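# Straighten a leaning stack of magnet blocks

## Task

Align the tilted pile of magnet blocks so every block sits squarely over the one beneath it, then release your grip on the blocks.

## Robot and tools

Robot: two arms, left_arm and right_arm, each with a two-finger gripper. All poses use one scene frame with its origin on the table surface midway between the arms: +x points out over the table, +z points up, and left_arm sits on the +y side. The arm names do not tell you which side of a camera image an arm appears on. Each gripper's fingers extend along its own +z axis and close along its own y axis. The reported end_effector_position is the spot between the finger pads, roughly 1 cm short of the fingertips.

The row (used by both motion tools): always 16 plain numbers, even if only one arm should move. First left_arm: x, y, z, qw, qx, qy, qz, opening; then right_arm in the same order. x, y, z are an absolute target position for that gripper in metres, scene frame; qw, qx, qy, qz are an absolute target orientation as a quaternion with w first. Opening runs from -1 (closed) to +1 (fully open, 0.094 m). A target lying over 0.6 m from the arm's last reported position along any of its gripper axes gets the whole call refused, and nothing is sent. To keep an arm still, resend exactly the position and quaternion printed for it in the last result before it stopped, plus the opening it should keep. To hold an orientation steady, repeat the same quaternion in every row rather than copying the slightly drifted one from results.

execute_actions: argument actions is a list holding zero or one item. An empty list sends nothing and just reports the state. An item with rows (1 to 15 rows) and optional steps (1 to 15, default 15) plays one row per control step of 1/30 s, repeating the final row if steps outnumber rows. An item with only steps (up to 300) is a wait counted from the previous result, so your thinking time is included. Optional pictures (true/false) controls whether images come back; they do by default. Each step, the commanded pose is clipped to at most 70 mm and 16 degrees away from the measured pose, and the joints are driven toward it, favouring position over orientation if both cannot be met. After an action ends, an arm only carries on to its last clipped pose, so a distant goal may need several calls; check the printed pose and send the remainder.

move: argument target is one 16-number row as above (absolute poses). Optional speed in m/s, 0.002 to 0.5, default 0.25; rotation is capped at twice that in rad/s. Each gripper travels a straight line to its pose, both arms finishing together, lasting 0.5 to 10 s; longer paths are cut at 10 s. Rotations take the shorter direction. Paths ignore obstacles and the other arm. Grippers lag, wander and can exceed the speed, especially with the arm nearly extended. Openings are applied at the start. The call returns once motion has settled, or 5 s after the path ends. Its result adds a move: line with the ending (done, off_target, moving, held, fault), any limits (paced: the pose was clipped; held: a safety check blocked some steps, after which the arm may jump quickly), and each gripper's remaining distance to its pose. If only one arm is named, the other finished fine. Faster contact means harder impact; aiming further beyond a contact point pushes harder.

wait: argument seconds, 0 to 10; sends nothing new.

zoom_image: camera (cam_head_left, cam_head_right, cam_high, cam_low, cam_left_wrist, cam_right_wrist; each 504x504) and region [x0, y0, x1, y1] in pixels from the top-left corner, no larger than 504 by 504. Returns an enlarged view of that camera's latest image. Calibration (intrinsics and T_world_to_cam) is supplied per camera; fixed cameras may be off by a couple of degrees and millimetres, and wrist camera poses follow the arm's joint readings.

finished_scene: argument scene (integer). Replying without any tool call also ends things, so always call a tool.

Reading results: a state line gives each gripper's position and quaternion; printed positions can be somewhat wrong at long reach, and motions usually stop a centimetre or more short, typically low. grip_measured shows finger opening on the command scale (Joint positions' last number per arm gives it in metres); each gripper's reading may be off by about 1 mm. HELD marks steps where your row was partly or wholly not sent; a pose unreachable line names an arm whose command the clearance check altered or blocked. A Hand target line shows where each arm is currently being driven. FAULT lines mean an arm stopped.

Gripping: command an opening below grip_measured to hold something; about 0.03 below is firm, smaller gaps are lighter. Pads exert roughly 50 to 62 N at most, less on very thin parts, with a brief spike on first contact. Joint ranges in rad (base to gripper): waist -2.880 to 2.880, shoulder 0.000 to 3.142, elbow 0.000 to 3.019, wrist pitch -1.693 to 1.571, wrist yaw -1.571 to 1.571, wrist roll -2.094 to 2.094; the elbow never quite straightens.

Cautions: nothing may leave the table, as that fails the job. Avoid dropping or slamming blocks, hard pushes, and letting the arms collide or press on each other. Occasional outside tugs may act on a held part or a loose object. Holding a load heats motors: a MOTOR HOT warning appears at 85 °C, and at 100 °C an OVER-TEMPERATURE FAULT makes that arm go limp and fall until it cools, so do not hold loads longer than necessary. Open the grippers and withdraw once the blocks are aligned.

Each tool is called after "Request:" in YAML: its name, and indented under it one key for each argument.

## Session

Request:
execute_actions:
  actions: []

Scene clock: 0.00 s of 6600.00 s.
left_arm: end_effector_position=(+0.3079, +0.7759, +0.1588) grip_measured=+1.000 end_effector_quat_wxyz=(+0.692, -0.587, +0.417, -0.039) | right_arm: end_effector_position=(+0.0895, -0.5111, +0.1541) grip_measured=+1.000 end_effector_quat_wxyz=(-0.266, +0.391, +0.860, -0.193)
Joint positions: left_arm=[ 1.04   1.641  0.57   1.033 -0.017 -1.01   0.094] | right_arm=[-0.87   1.113  0.721 -1.655  0.491  0.314  0.094]
Joint velocities: left_arm=[ 0.015 -0.005 -0.002 -0.002 -0.022 -0.007  0.   ] | right_arm=[ 0.015 -0.015 -0.002 -0.002 -0.007 -0.037  0.   ]
Motor temperatures (°C, as the motors report them): left_arm=[22 21 22 21 21 23] | right_arm=[21 22 21 22 23 24]
Hand target (left_arm): +0.311, +0.780, +0.166; +0.699, -0.582, +0.414, -0.039
Hand target (right_arm): +0.097, -0.517, +0.162; -0.253, +0.395, +0.861, -0.197

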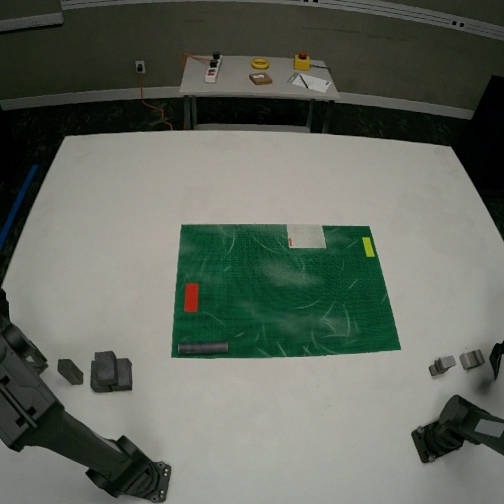

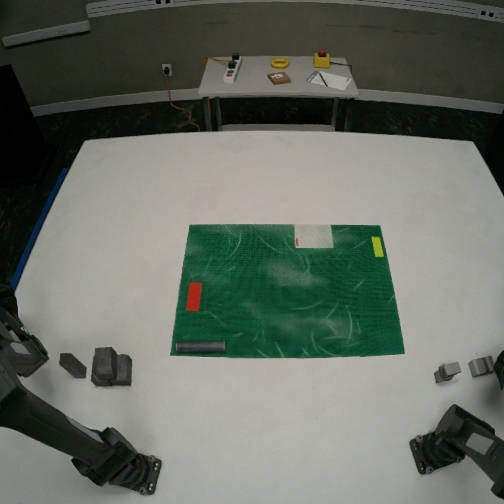

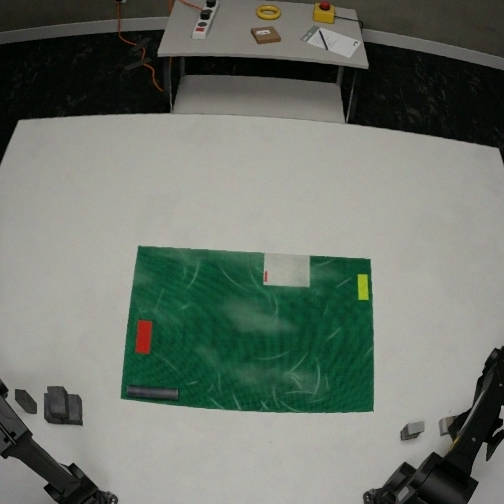

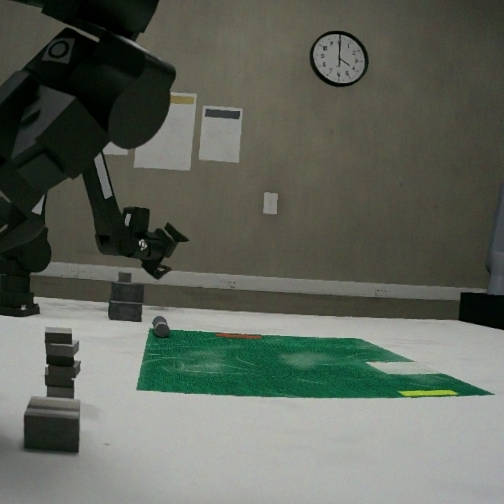

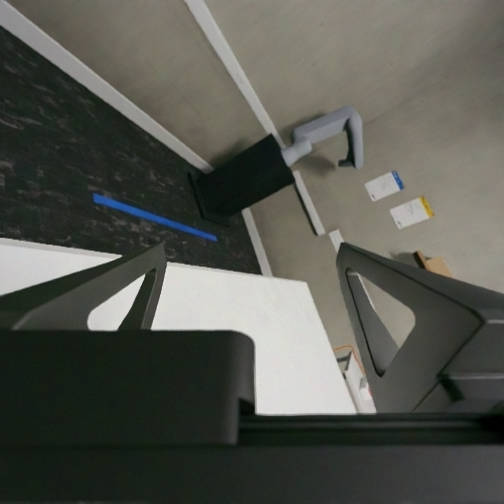

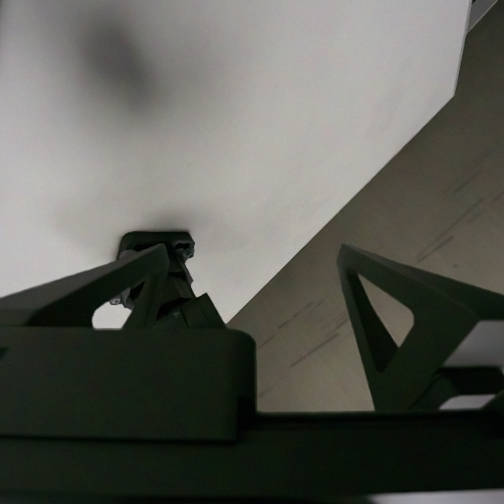

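Request:
zoom_image:
  camera: "cam_low"
  region: [0, 310, 140, 470]

Request:
zoom_image:
  camera: "cam_head_right"
  region: [420, 340, 504, 400]

Request:
zoom_image:
  camera: "cam_head_left"
  region: [40, 330, 160, 410]

Request:
zoom_image:
  camera: "cam_high"
  region: [380, 400, 480, 460]

Region (0, 310, 140, 470) of cam_low's 504x504 image, scaled by 3.150, with more detail than that image has; it fills the left 441 columns of this view, and the rest is white.

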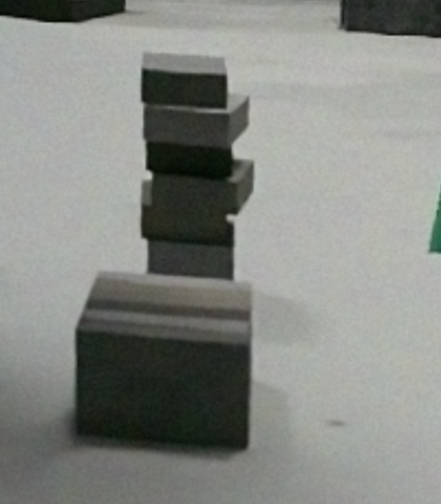

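Region (420, 340, 504, 400) of cam_head_right's 504x504 image, scaled by 6.000, with more detail than that image has; it fills the top 360 rows of this view, and the rest is white.

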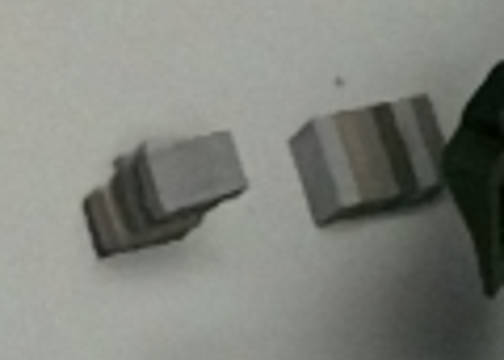

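Region (40, 330, 160, 410) of cam_head_left's 504x504 image, scaled by 4.200, with more detail than that image has.

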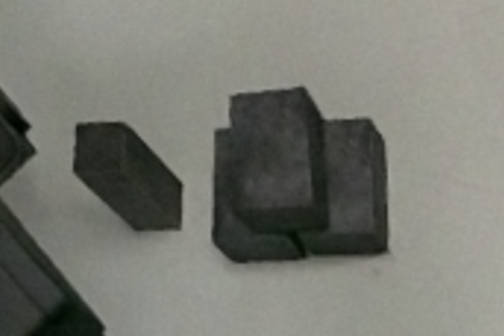

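Region (380, 400, 480, 460) of cam_high's 504x504 image, scaled by 5.040, with more detail than that image has; it fills the top 302 rows of this view, and the rest is white.

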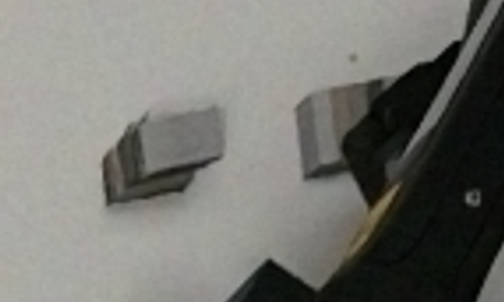

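Request:
move:
  target: [0.3079,0.7759,0.1588,0.692,-0.587,0.417,-0.039,1, 0.18,-0.37,0.16,0,-0.078,0.997,0,1]

Scene clock: 7.70 s of 6600.00 s.
left_arm: end_effector_position=(+0.3079, +0.7759, +0.1588) grip_measured=+1.000 end_effector_quat_wxyz=(+0.692, -0.587, +0.417, -0.039) | right_arm: end_effector_position=(+0.1775, -0.3724, +0.1570) grip_measured=+1.000 end_effector_quat_wxyz=(-0.010, -0.066, +0.998, +0.002)
Joint positions: left_arm=[ 1.04   1.641  0.57   1.033 -0.017 -1.01   0.094] | right_arm=[-0.366  0.764  0.662 -1.489 -0.    -0.288  0.094]
Joint velocities: left_arm=[-0.005 -0.005 -0.027 -0.007  0.007 -0.022  0.   ] | right_arm=[-0.005 -0.005 -0.002  0.007  0.007 -0.022  0.   ]
Motor temperatures (°C, as the motors report them): left_arm=[22 21 22 21 21 23] | right_arm=[21 22 23 22 23 24]
Hand target (left_arm): +0.308, +0.776, +0.159; +0.692, -0.587, +0.417, -0.039
Hand target (right_arm): +0.180, -0.371, +0.159; -0.000, -0.075, +0.997, +0.002
Off the commanded pose (left_arm): 0.000 m, 0 deg.
Off the commanded pose (right_arm): 0.005 m, 2 deg.
After step 90, 1.87 s passed at rest.
move: done
camera_calibration (this result's frames):
cam_right_wrist: T_world_to_cam=[[0.140548, -0.990061, -0.00505371, -0.38937], [-0.791869, -0.115474, 0.599674, 0.0079305], [-0.594298, -0.080281, -0.800228, 0.326444], [0, 0, 0, 1]] pos_world=[0.25501, -0.358377, 0.254506]

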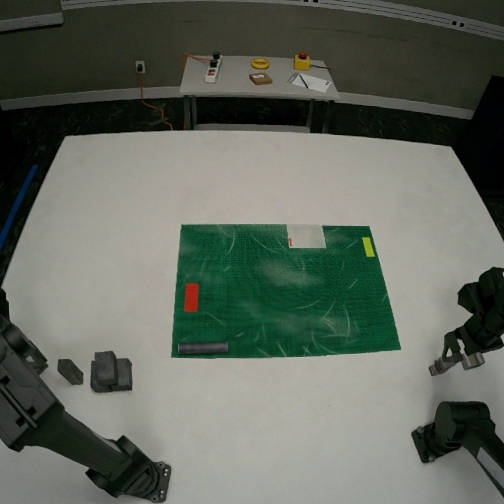

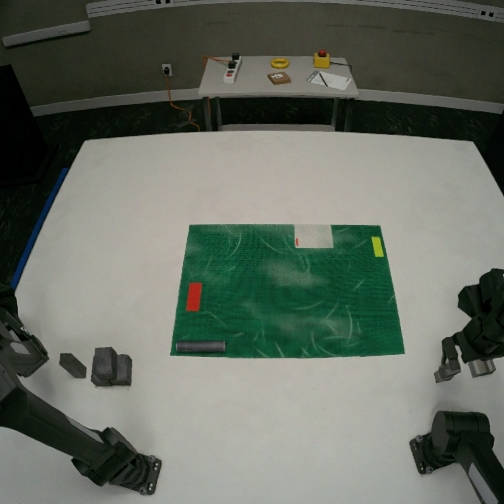

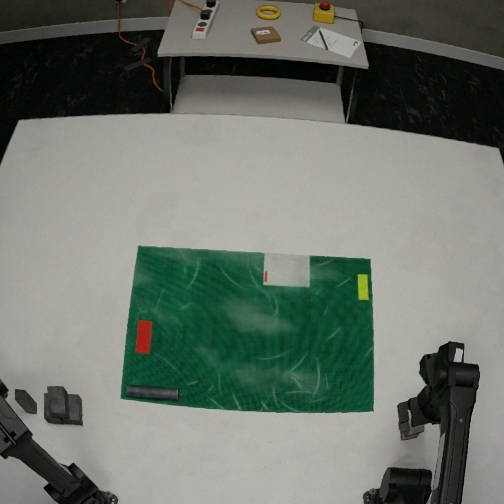

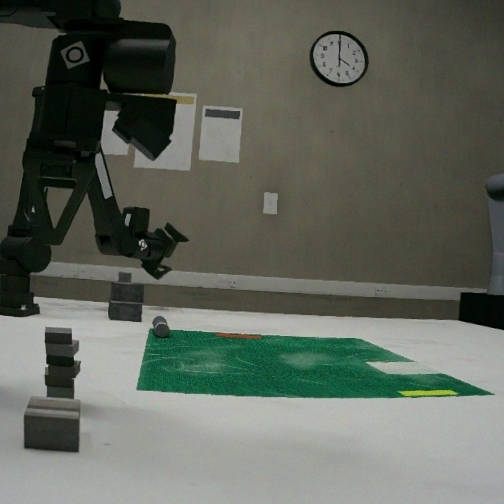

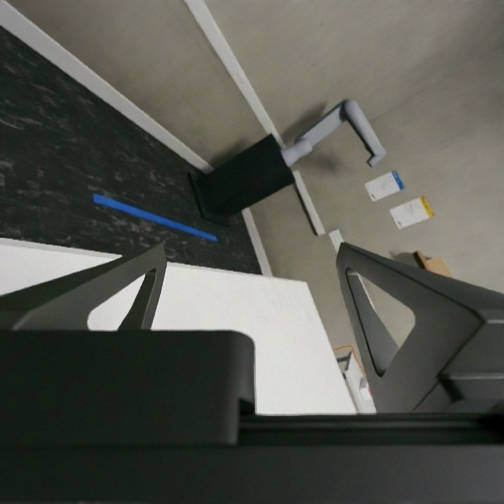

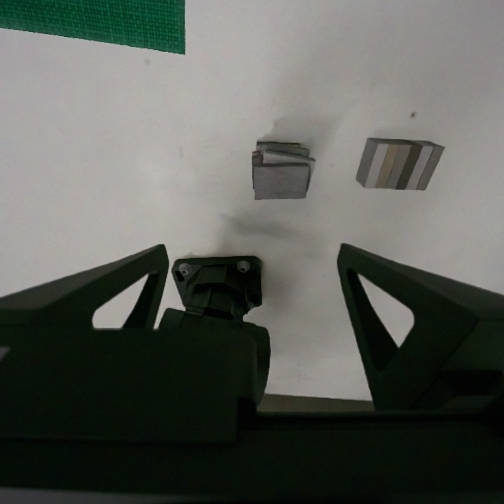

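Request:
zoom_image:
  camera: "cam_right_wrist"
  region: [230, 120, 340, 220]

Request:
zoom_image:
  camera: "cam_low"
  region: [0, 130, 160, 290]

Region (230, 120, 340, 220) of cam_right_wrist's 504x504 image, scaled by 4.582, with more detail than that image has; it fills the top 458 rows of this view, and the rest is white.

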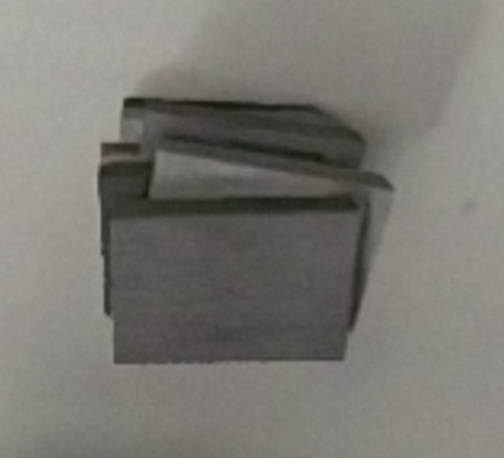

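Region (0, 130, 160, 290) of cam_low's 504x504 image, scaled by 3.150, with more detail than that image has.

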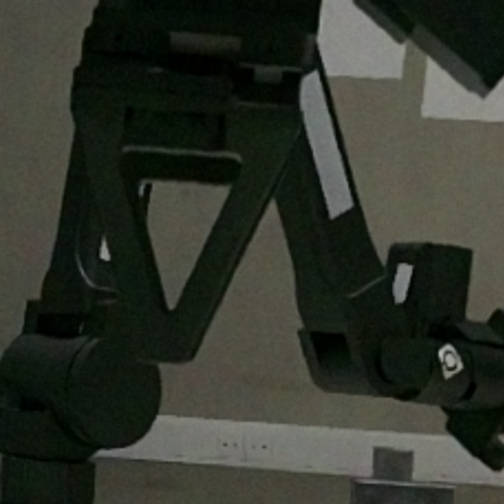

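Request:
move:
  target: [0.3079,0.7759,0.1588,0.692,-0.587,0.417,-0.039,1, 0.195,-0.39,0.11,0,0.682,0.731,0,0.4]
  speed: 0.4

Scene clock: 12.93 s of 6600.00 s.
left_arm: end_effector_position=(+0.3079, +0.7759, +0.1588) grip_measured=+1.000 end_effector_quat_wxyz=(+0.692, -0.587, +0.417, -0.039) | right_arm: end_effector_position=(+0.1918, -0.3877, +0.1104) grip_measured=+0.402 end_effector_quat_wxyz=(-0.003, +0.676, +0.737, +0.001)
Joint positions: left_arm=[ 1.04   1.641  0.57   1.033 -0.017 -1.01   0.094] | right_arm=[-0.439  0.843  0.572 -1.305 -0.005  1.256  0.066]
Joint velocities: left_arm=[-0.015 -0.005  0.017  0.007 -0.051 -0.037  0.   ] | right_arm=[ 0.005  0.015 -0.007  0.012 -0.007 -0.007  0.001]
Motor temperatures (°C, as the motors report them): left_arm=[22 21 22 21 21 23] | right_arm=[21 22 23 22 23 24]
Hand target (left_arm): +0.308, +0.776, +0.159; +0.692, -0.587, +0.417, -0.039
Hand target (right_arm): +0.194, -0.390, +0.110; -0.000, +0.682, +0.731, +0.000
Off the commanded pose (left_arm): 0.000 m, 0 deg.
Off the commanded pose (right_arm): 0.004 m, 1 deg.
move: done
camera_calibration (this result's frames):
cam_right_wrist: T_world_to_cam=[[-0.99554, -0.0942586, 0.0038951, 0.157463], [-0.0738547, 0.804399, 0.589482, 0.265494], [-0.0586969, 0.586565, -0.807772, 0.453008], [0, 0, 0, 1]] pos_world=[0.202959, -0.464439, 0.20881]

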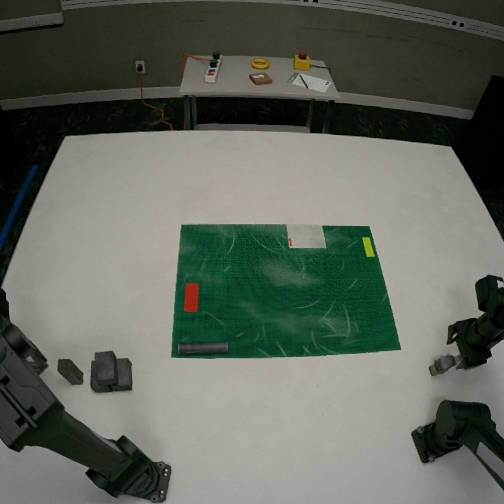

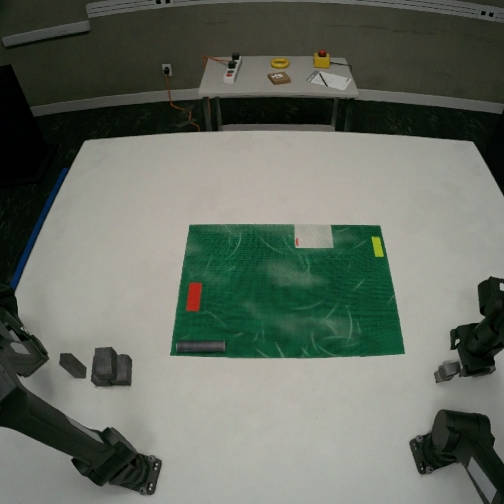

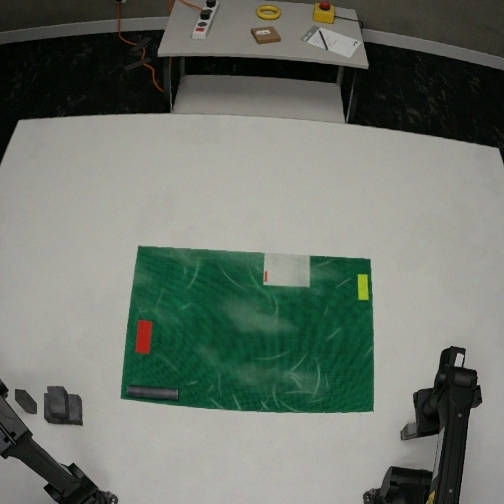

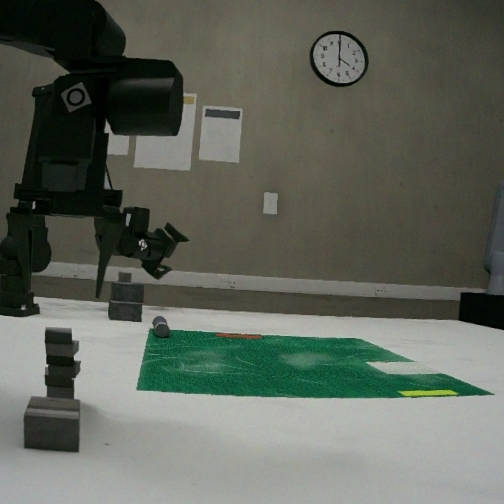

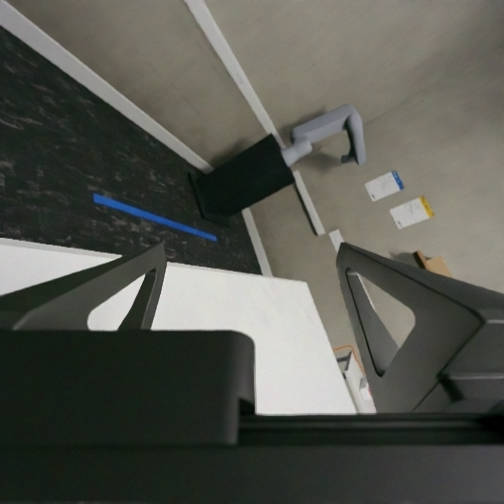

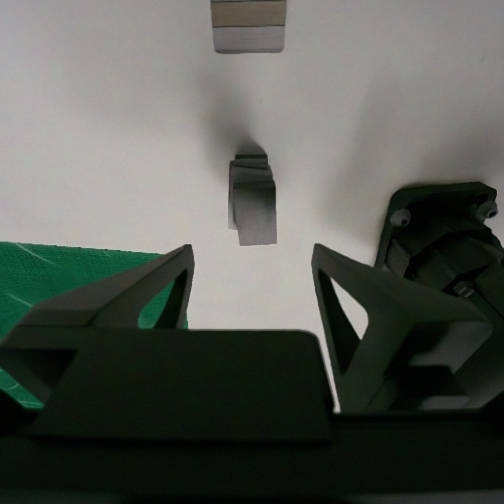

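Request:
move:
  target: [0.3079,0.7759,0.1588,0.692,-0.587,0.417,-0.039,1, 0.196,-0.39,0.025,0,0.682,0.731,0,0.2]
  speed: 0.1

Request:
zoom_image:
  camera: "cam_low"
  region: [0, 270, 160, 430]

Scene clock: 14.83 s of 6600.00 s.
left_arm: end_effector_position=(+0.3079, +0.7759, +0.1588) grip_measured=+1.000 end_effector_quat_wxyz=(+0.692, -0.587, +0.417, -0.039) | right_arm: end_effector_position=(+0.1909, -0.3877, +0.0246) grip_measured=+0.202 end_effector_quat_wxyz=(-0.006, +0.678, +0.735, -0.001)
Joint positions: left_arm=[ 1.04   1.641  0.57   1.033 -0.017 -1.01   0.094] | right_arm=[-0.439  0.998  0.4   -0.984 -0.004  1.26   0.056]
Joint velocities: left_arm=[-0.005  0.015 -0.017 -0.007 -0.007 -0.022  0.   ] | right_arm=[-0.005 -0.015  0.007  0.007 -0.022  0.037  0.002]
Motor temperatures (°C, as the motors report them): left_arm=[22 21 23 21 21 23] | right_arm=[21 22 23 22 23 24]
Hand target (left_arm): +0.308, +0.776, +0.159; +0.692, -0.587, +0.417, -0.039
Hand target (right_arm): +0.195, -0.390, +0.026; -0.000, +0.682, +0.731, -0.000
Off the commanded pose (left_arm): 0.000 m, 0 deg.
Off the commanded pose (right_arm): 0.006 m, 1 deg.
move: done
camera_calibration (this result's frames):
cam_right_wrist: T_world_to_cam=[[-0.995844, -0.0904722, 0.0104342, 0.158319], [-0.0669015, 0.804468, 0.590217, 0.314678], [-0.0617922, 0.587066, -0.807177, 0.384445], [0, 0, 0, 1]] pos_world=[0.202469, -0.464519, 0.122935]

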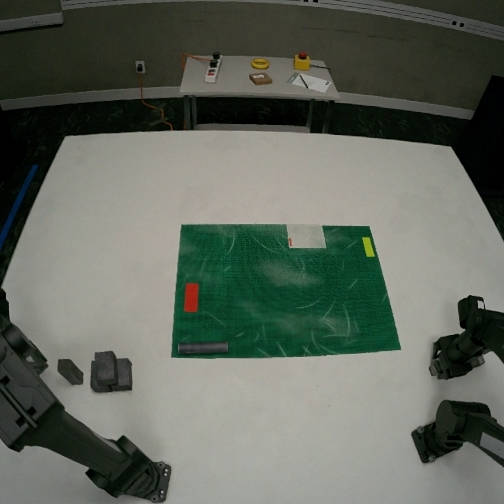

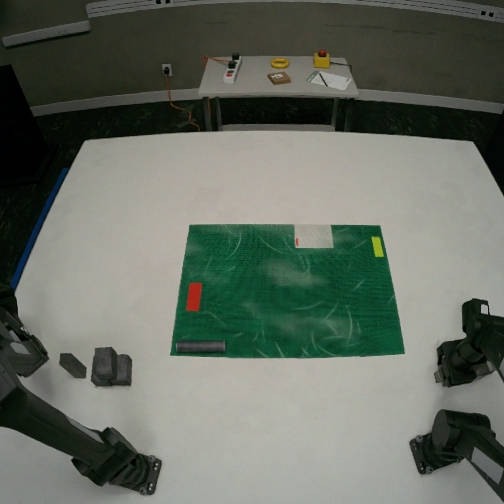

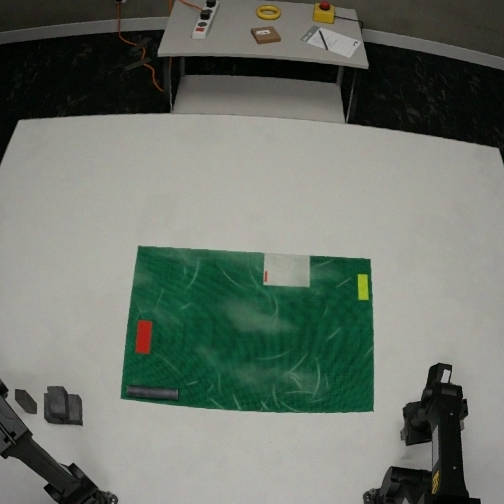

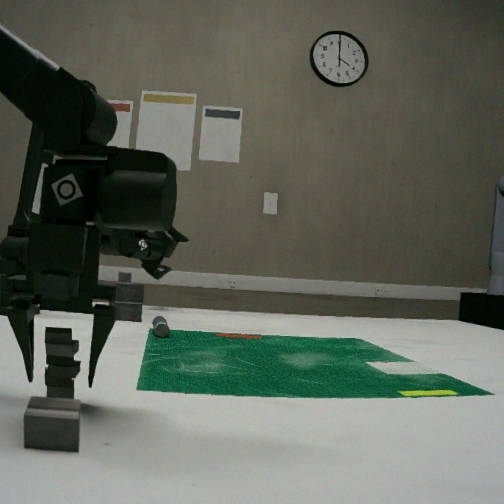

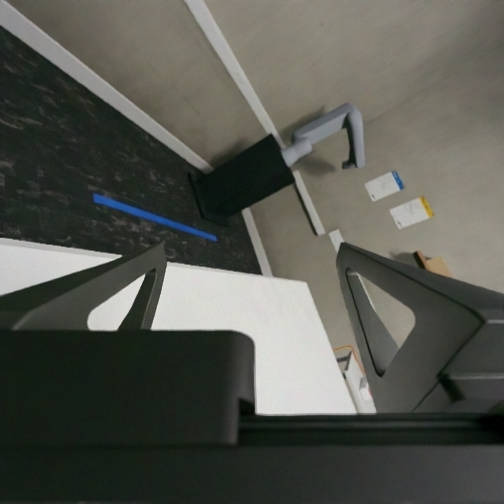

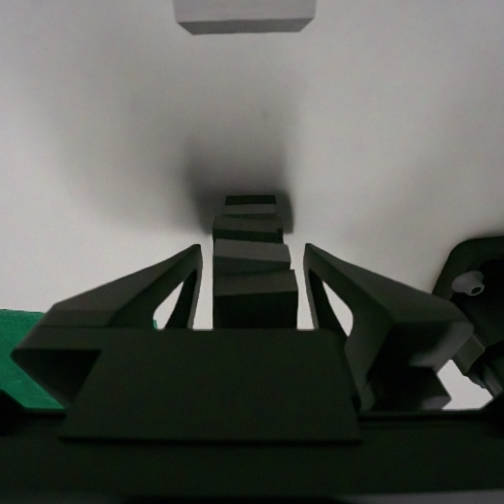

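Region (0, 270, 160, 430) of cam_low's 504x504 image, scaled by 3.150, with more detail than that image has.

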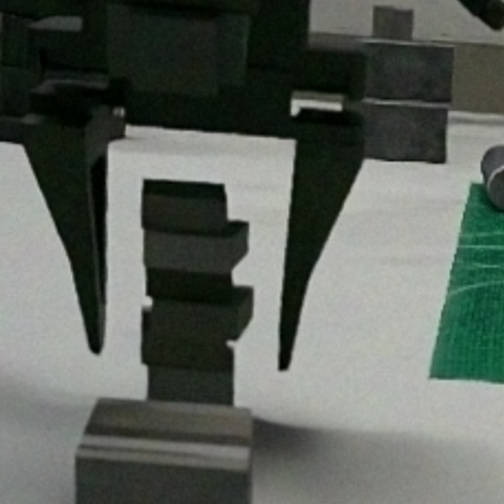

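Request:
move:
  target: [0.3079,0.7759,0.1588,0.692,-0.587,0.417,-0.039,1, 0.198,-0.39,0.014,0.006,0.682,0.731,0.004,-0.1]
  speed: 0.03

Request:
zoom_image:
  camera: "cam_low"
  region: [0, 270, 160, 430]

Scene clock: 16.87 s of 6600.00 s.
left_arm: end_effector_position=(+0.3079, +0.7759, +0.1588) grip_measured=+1.000 end_effector_quat_wxyz=(+0.692, -0.587, +0.417, -0.039) | right_arm: end_effector_position=(+0.1956, -0.3888, +0.0148) grip_measured=-0.098 end_effector_quat_wxyz=(+0.003, +0.678, +0.735, +0.004)
Joint positions: left_arm=[ 1.04   1.641  0.57   1.033 -0.017 -1.01   0.094] | right_arm=[-0.439  1.025  0.383 -0.919 -0.004  1.261  0.042]
Joint velocities: left_arm=[-0.015 -0.015  0.002 -0.012 -0.022 -0.051  0.   ] | right_arm=[-0.015  0.005 -0.007 -0.012 -0.051 -0.022 -0.   ]
Motor temperatures (°C, as the motors report them): left_arm=[22 21 23 21 21 23] | right_arm=[21 22 23 22 23 24]
Hand target (left_arm): +0.308, +0.776, +0.159; +0.692, -0.587, +0.417, -0.039
Hand target (right_arm): +0.198, -0.390, +0.014; +0.006, +0.682, +0.731, +0.004
Off the commanded pose (left_arm): 0.000 m, 0 deg.
Off the commanded pose (right_arm): 0.003 m, 1 deg.
move: done
camera_calibration (this result's frames):
cam_right_wrist: T_world_to_cam=[[-0.995964, -0.0893285, -0.00875302, 0.163692], [-0.0775454, 0.807258, 0.585082, 0.324899], [-0.0451985, 0.583399, -0.810927, 0.372828], [0, 0, 0, 1]] pos_world=[0.205077, -0.465162, 0.113677]

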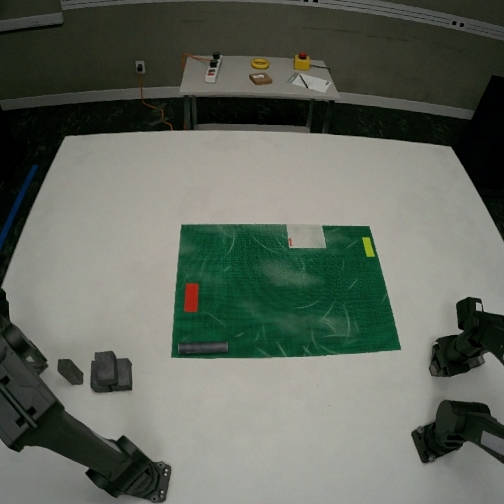

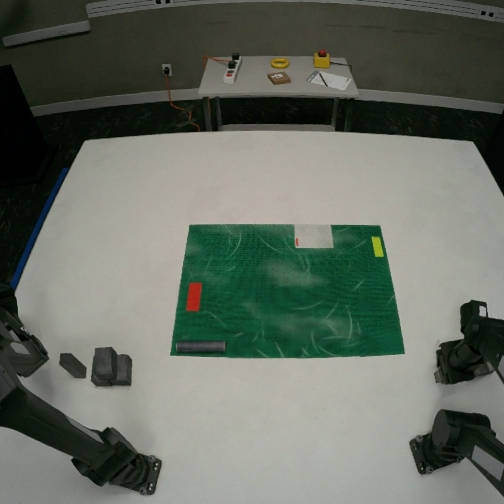

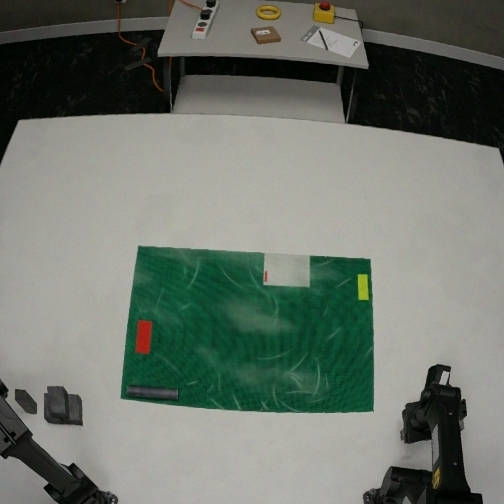

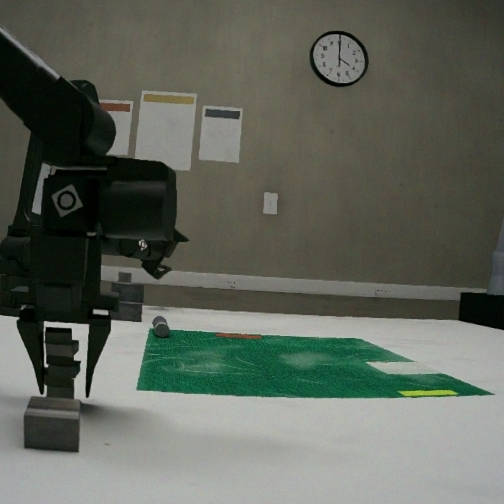

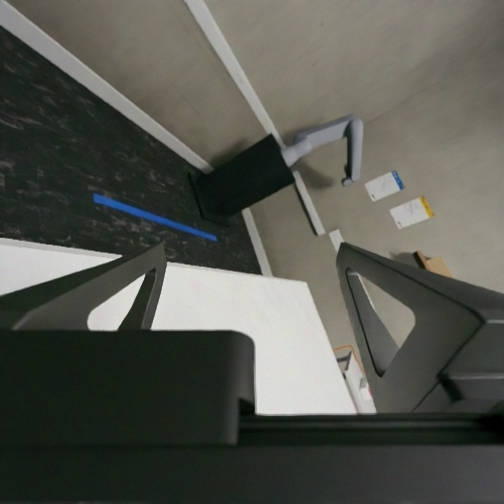

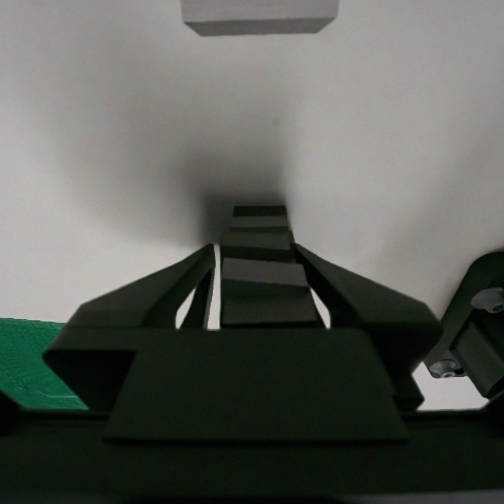

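Region (0, 270, 160, 430) of cam_low's 504x504 image, scaled by 3.150, with more detail than that image has.

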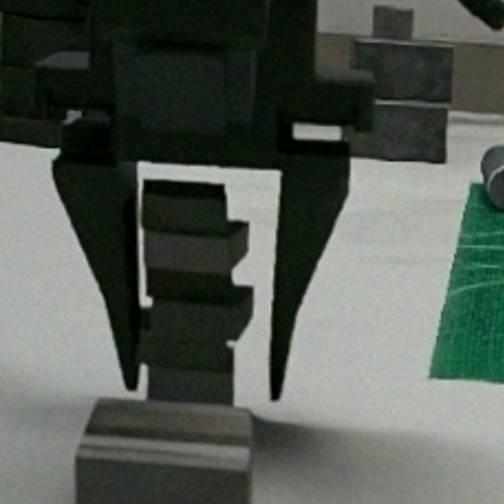

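Request:
execute_actions:
  actions:
    - {"rows":[[0.3079,0.7759,0.1588,0.692,-0.587,0.417,-0.039,1, 0.196,-0.39,0.013,0.004,0.682,0.731,0.002,-0.12],[0.3079,0.7759,0.1588,0.692,-0.587,0.417,-0.039,1, 0.195,-0.39,0.012,0.004,0.682,0.731,0.002,-0.14],[0.3079,0.7759,0.1588,0.692,-0.587,0.417,-0.039,1, 0.194,-0.39,0.012,0.004,0.682,0.731,0.002,-0.16],[0.3079,0.7759,0.1588,0.692,-0.587,0.417,-0.039,1, 0.194,-0.39,0.012,0.004,0.682,0.731,0.002,-0.18],[0.3079,0.7759,0.1588,0.692,-0.587,0.417,-0.039,1, 0.194,-0.39,0.012,0.004,0.682,0.731,0.002,-0.2],[0.3079,0.7759,0.1588,0.692,-0.587,0.417,-0.039,1, 0.194,-0.39,0.012,0.004,0.682,0.731,0.002,-0.22],[0.3079,0.7759,0.1588,0.692,-0.587,0.417,-0.039,1, 0.194,-0.39,0.012,0.004,0.682,0.731,0.002,-0.24],[0.3079,0.7759,0.1588,0.692,-0.587,0.417,-0.039,1, 0.194,-0.39,0.012,0.004,0.682,0.731,0.002,-0.26],[0.3079,0.7759,0.1588,0.692,-0.587,0.417,-0.039,1, 0.194,-0.39,0.012,0.004,0.682,0.731,0.002,-0.28],[0.3079,0.7759,0.1588,0.692,-0.587,0.417,-0.039,1, 0.194,-0.39,0.012,0.004,0.682,0.731,0.002,-0.3],[0.3079,0.7759,0.1588,0.692,-0.587,0.417,-0.039,1, 0.194,-0.39,0.012,0.004,0.682,0.731,0.002,-0.32],[0.3079,0.7759,0.1588,0.692,-0.587,0.417,-0.039,1, 0.194,-0.39,0.012,0.004,0.682,0.731,0.002,-0.34],[0.3079,0.7759,0.1588,0.692,-0.587,0.417,-0.039,1, 0.194,-0.39,0.012,0.004,0.682,0.731,0.002,-0.36],[0.3079,0.7759,0.1588,0.692,-0.587,0.417,-0.039,1, 0.194,-0.39,0.012,0.004,0.682,0.731,0.002,-0.38],[0.3079,0.7759,0.1588,0.692,-0.587,0.417,-0.039,1, 0.194,-0.39,0.012,0.004,0.682,0.731,0.002,-0.4]],"steps":15}
  pictures: false

Request:
move:
  target: [0.3079,0.7759,0.1588,0.692,-0.587,0.417,-0.039,1, 0.194,-0.39,0.012,0.004,0.682,0.731,0.002,-0.52]
  speed: 0.03

Request:
zoom_image:
  camera: "cam_low"
  region: [0, 270, 160, 430]

Scene clock: 20.27 s of 6600.00 s.
left_arm: end_effector_position=(+0.3079, +0.7759, +0.1588) grip_measured=+1.000 end_effector_quat_wxyz=(+0.692, -0.587, +0.417, -0.039) | right_arm: end_effector_position=(+0.1915, -0.3880, +0.0117) grip_measured=-0.388 end_effector_quat_wxyz=(-0.000, +0.678, +0.735, +0.001)
Joint positions: left_arm=[ 1.04   1.641  0.57   1.033 -0.017 -1.01   0.094] | right_arm=[-0.439  1.025  0.373 -0.917 -0.003  1.261  0.029]
Joint velocities: left_arm=[ 0.005 -0.005  0.002 -0.017 -0.022  0.066  0.   ] | right_arm=[-0.005 -0.005  0.002  0.007  0.037  0.007 -0.016]
Motor temperatures (°C, as the motors report them): left_arm=[22 21 23 21 21 23] | right_arm=[21 22 23 22 23 24]
Hand target (left_arm): +0.308, +0.776, +0.159; +0.692, -0.587, +0.417, -0.039
Hand target (right_arm): +0.194, -0.390, +0.012; +0.004, +0.682, +0.731, +0.002
Off the commanded pose (left_arm): 0.000 m, 0 deg.
Off the commanded pose (right_arm): 0.003 m, 1 deg.
Steps of this call (steps 1 to 87: nothing new was sent; steps 88 to 102: all 15 steps of this action). Readings (end_effector_position):
88: left_arm (+0.3079, +0.7759, +0.1588) | right_arm (+0.1954, -0.3888, +0.0146)
89: left_arm (+0.3079, +0.7759, +0.1588) | right_arm (+0.1946, -0.3888, +0.0142)
91: left_arm (+0.3079, +0.7759, +0.1588) | right_arm (+0.1930, -0.3884, +0.0130)
95: left_arm (+0.3079, +0.7759, +0.1588) | right_arm (+0.1920, -0.3882, +0.0121)
102: the state above

Scene clock: 21.20 s of 6600.00 s.
left_arm: end_effector_position=(+0.3079, +0.7759, +0.1588) grip_measured=+1.000 end_effector_quat_wxyz=(+0.692, -0.587, +0.417, -0.039) | right_arm: end_effector_position=(+0.1913, -0.3880, +0.0116) grip_measured=-0.454 end_effector_quat_wxyz=(-0.000, +0.678, +0.735, +0.001)
Joint positions: left_arm=[ 1.04   1.641  0.57   1.033 -0.017 -1.01   0.094] | right_arm=[-0.439  1.025  0.372 -0.917 -0.003  1.261  0.026]
Joint velocities: left_arm=[ 0.005 -0.005 -0.002 -0.017  0.007 -0.007  0.   ] | right_arm=[ 0.005 -0.005 -0.002 -0.027 -0.037  0.037  0.001]
Motor temperatures (°C, as the motors report them): left_arm=[22 21 23 21 21 23] | right_arm=[21 22 23 22 23 24]
Hand target (left_arm): +0.308, +0.776, +0.159; +0.692, -0.587, +0.417, -0.039
Hand target (right_arm): +0.194, -0.390, +0.012; +0.004, +0.682, +0.731, +0.002
Off the commanded pose (left_arm): 0.000 m, 0 deg.
Off the commanded pose (right_arm): 0.003 m, 1 deg.
move: done
camera_calibration (this result's frames):
cam_right_wrist: T_world_to_cam=[[-0.996037, -0.0889397, -0.000787045, 0.159551], [-0.0725115, 0.80687, 0.586262, 0.324636], [-0.051507, 0.583996, -0.810121, 0.371047], [0, 0, 0, 1]] pos_world=[0.20157, -0.464438, 0.110396]

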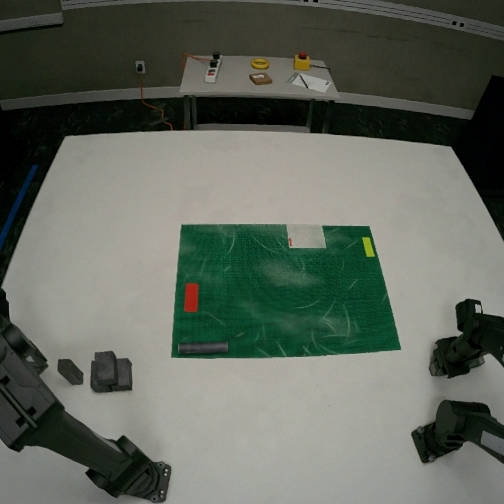

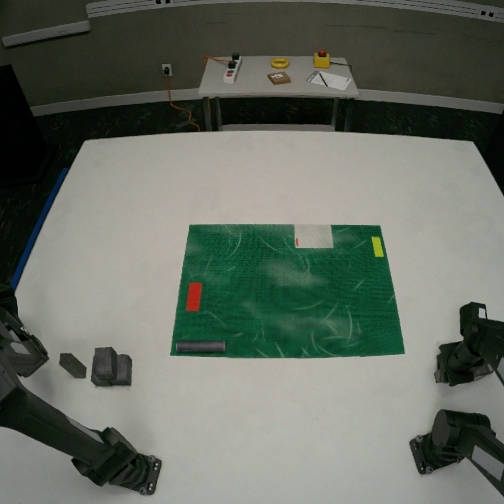

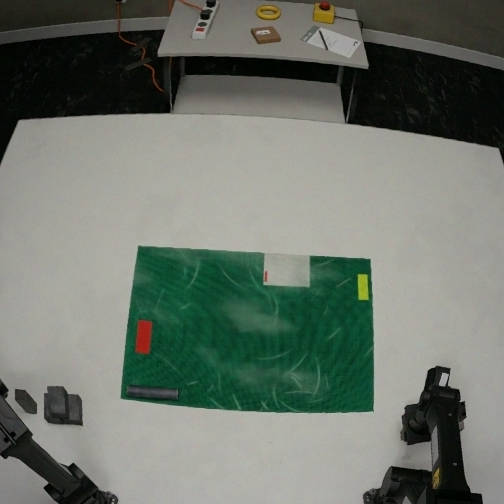

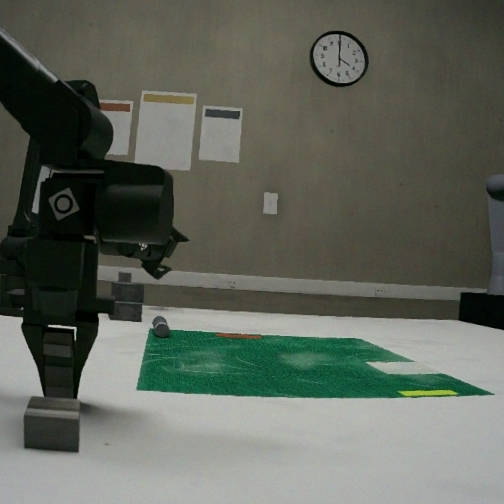

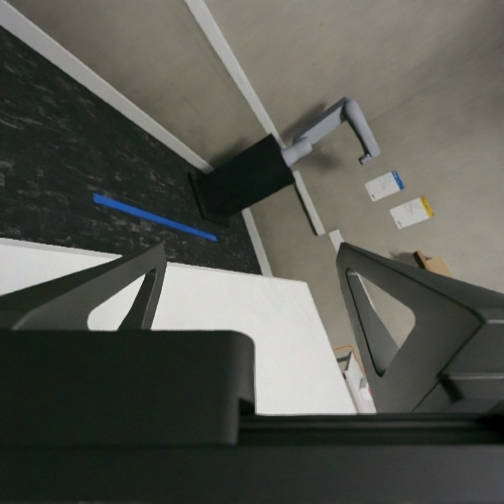

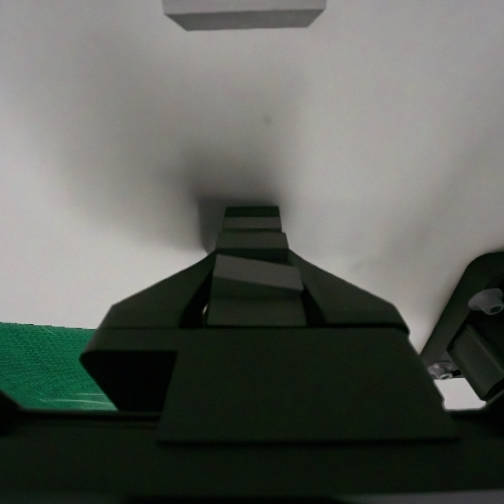

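Region (0, 270, 160, 430) of cam_low's 504x504 image, scaled by 3.150, with more detail than that image has.

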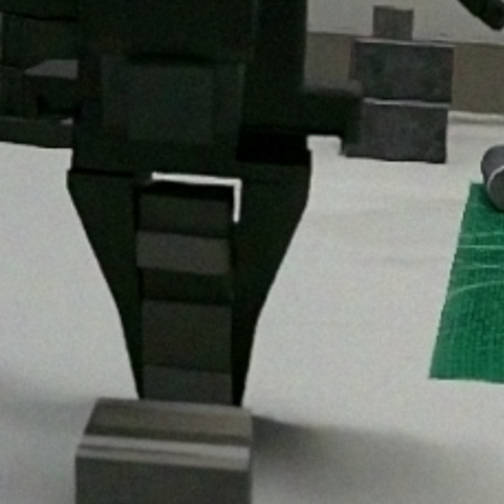

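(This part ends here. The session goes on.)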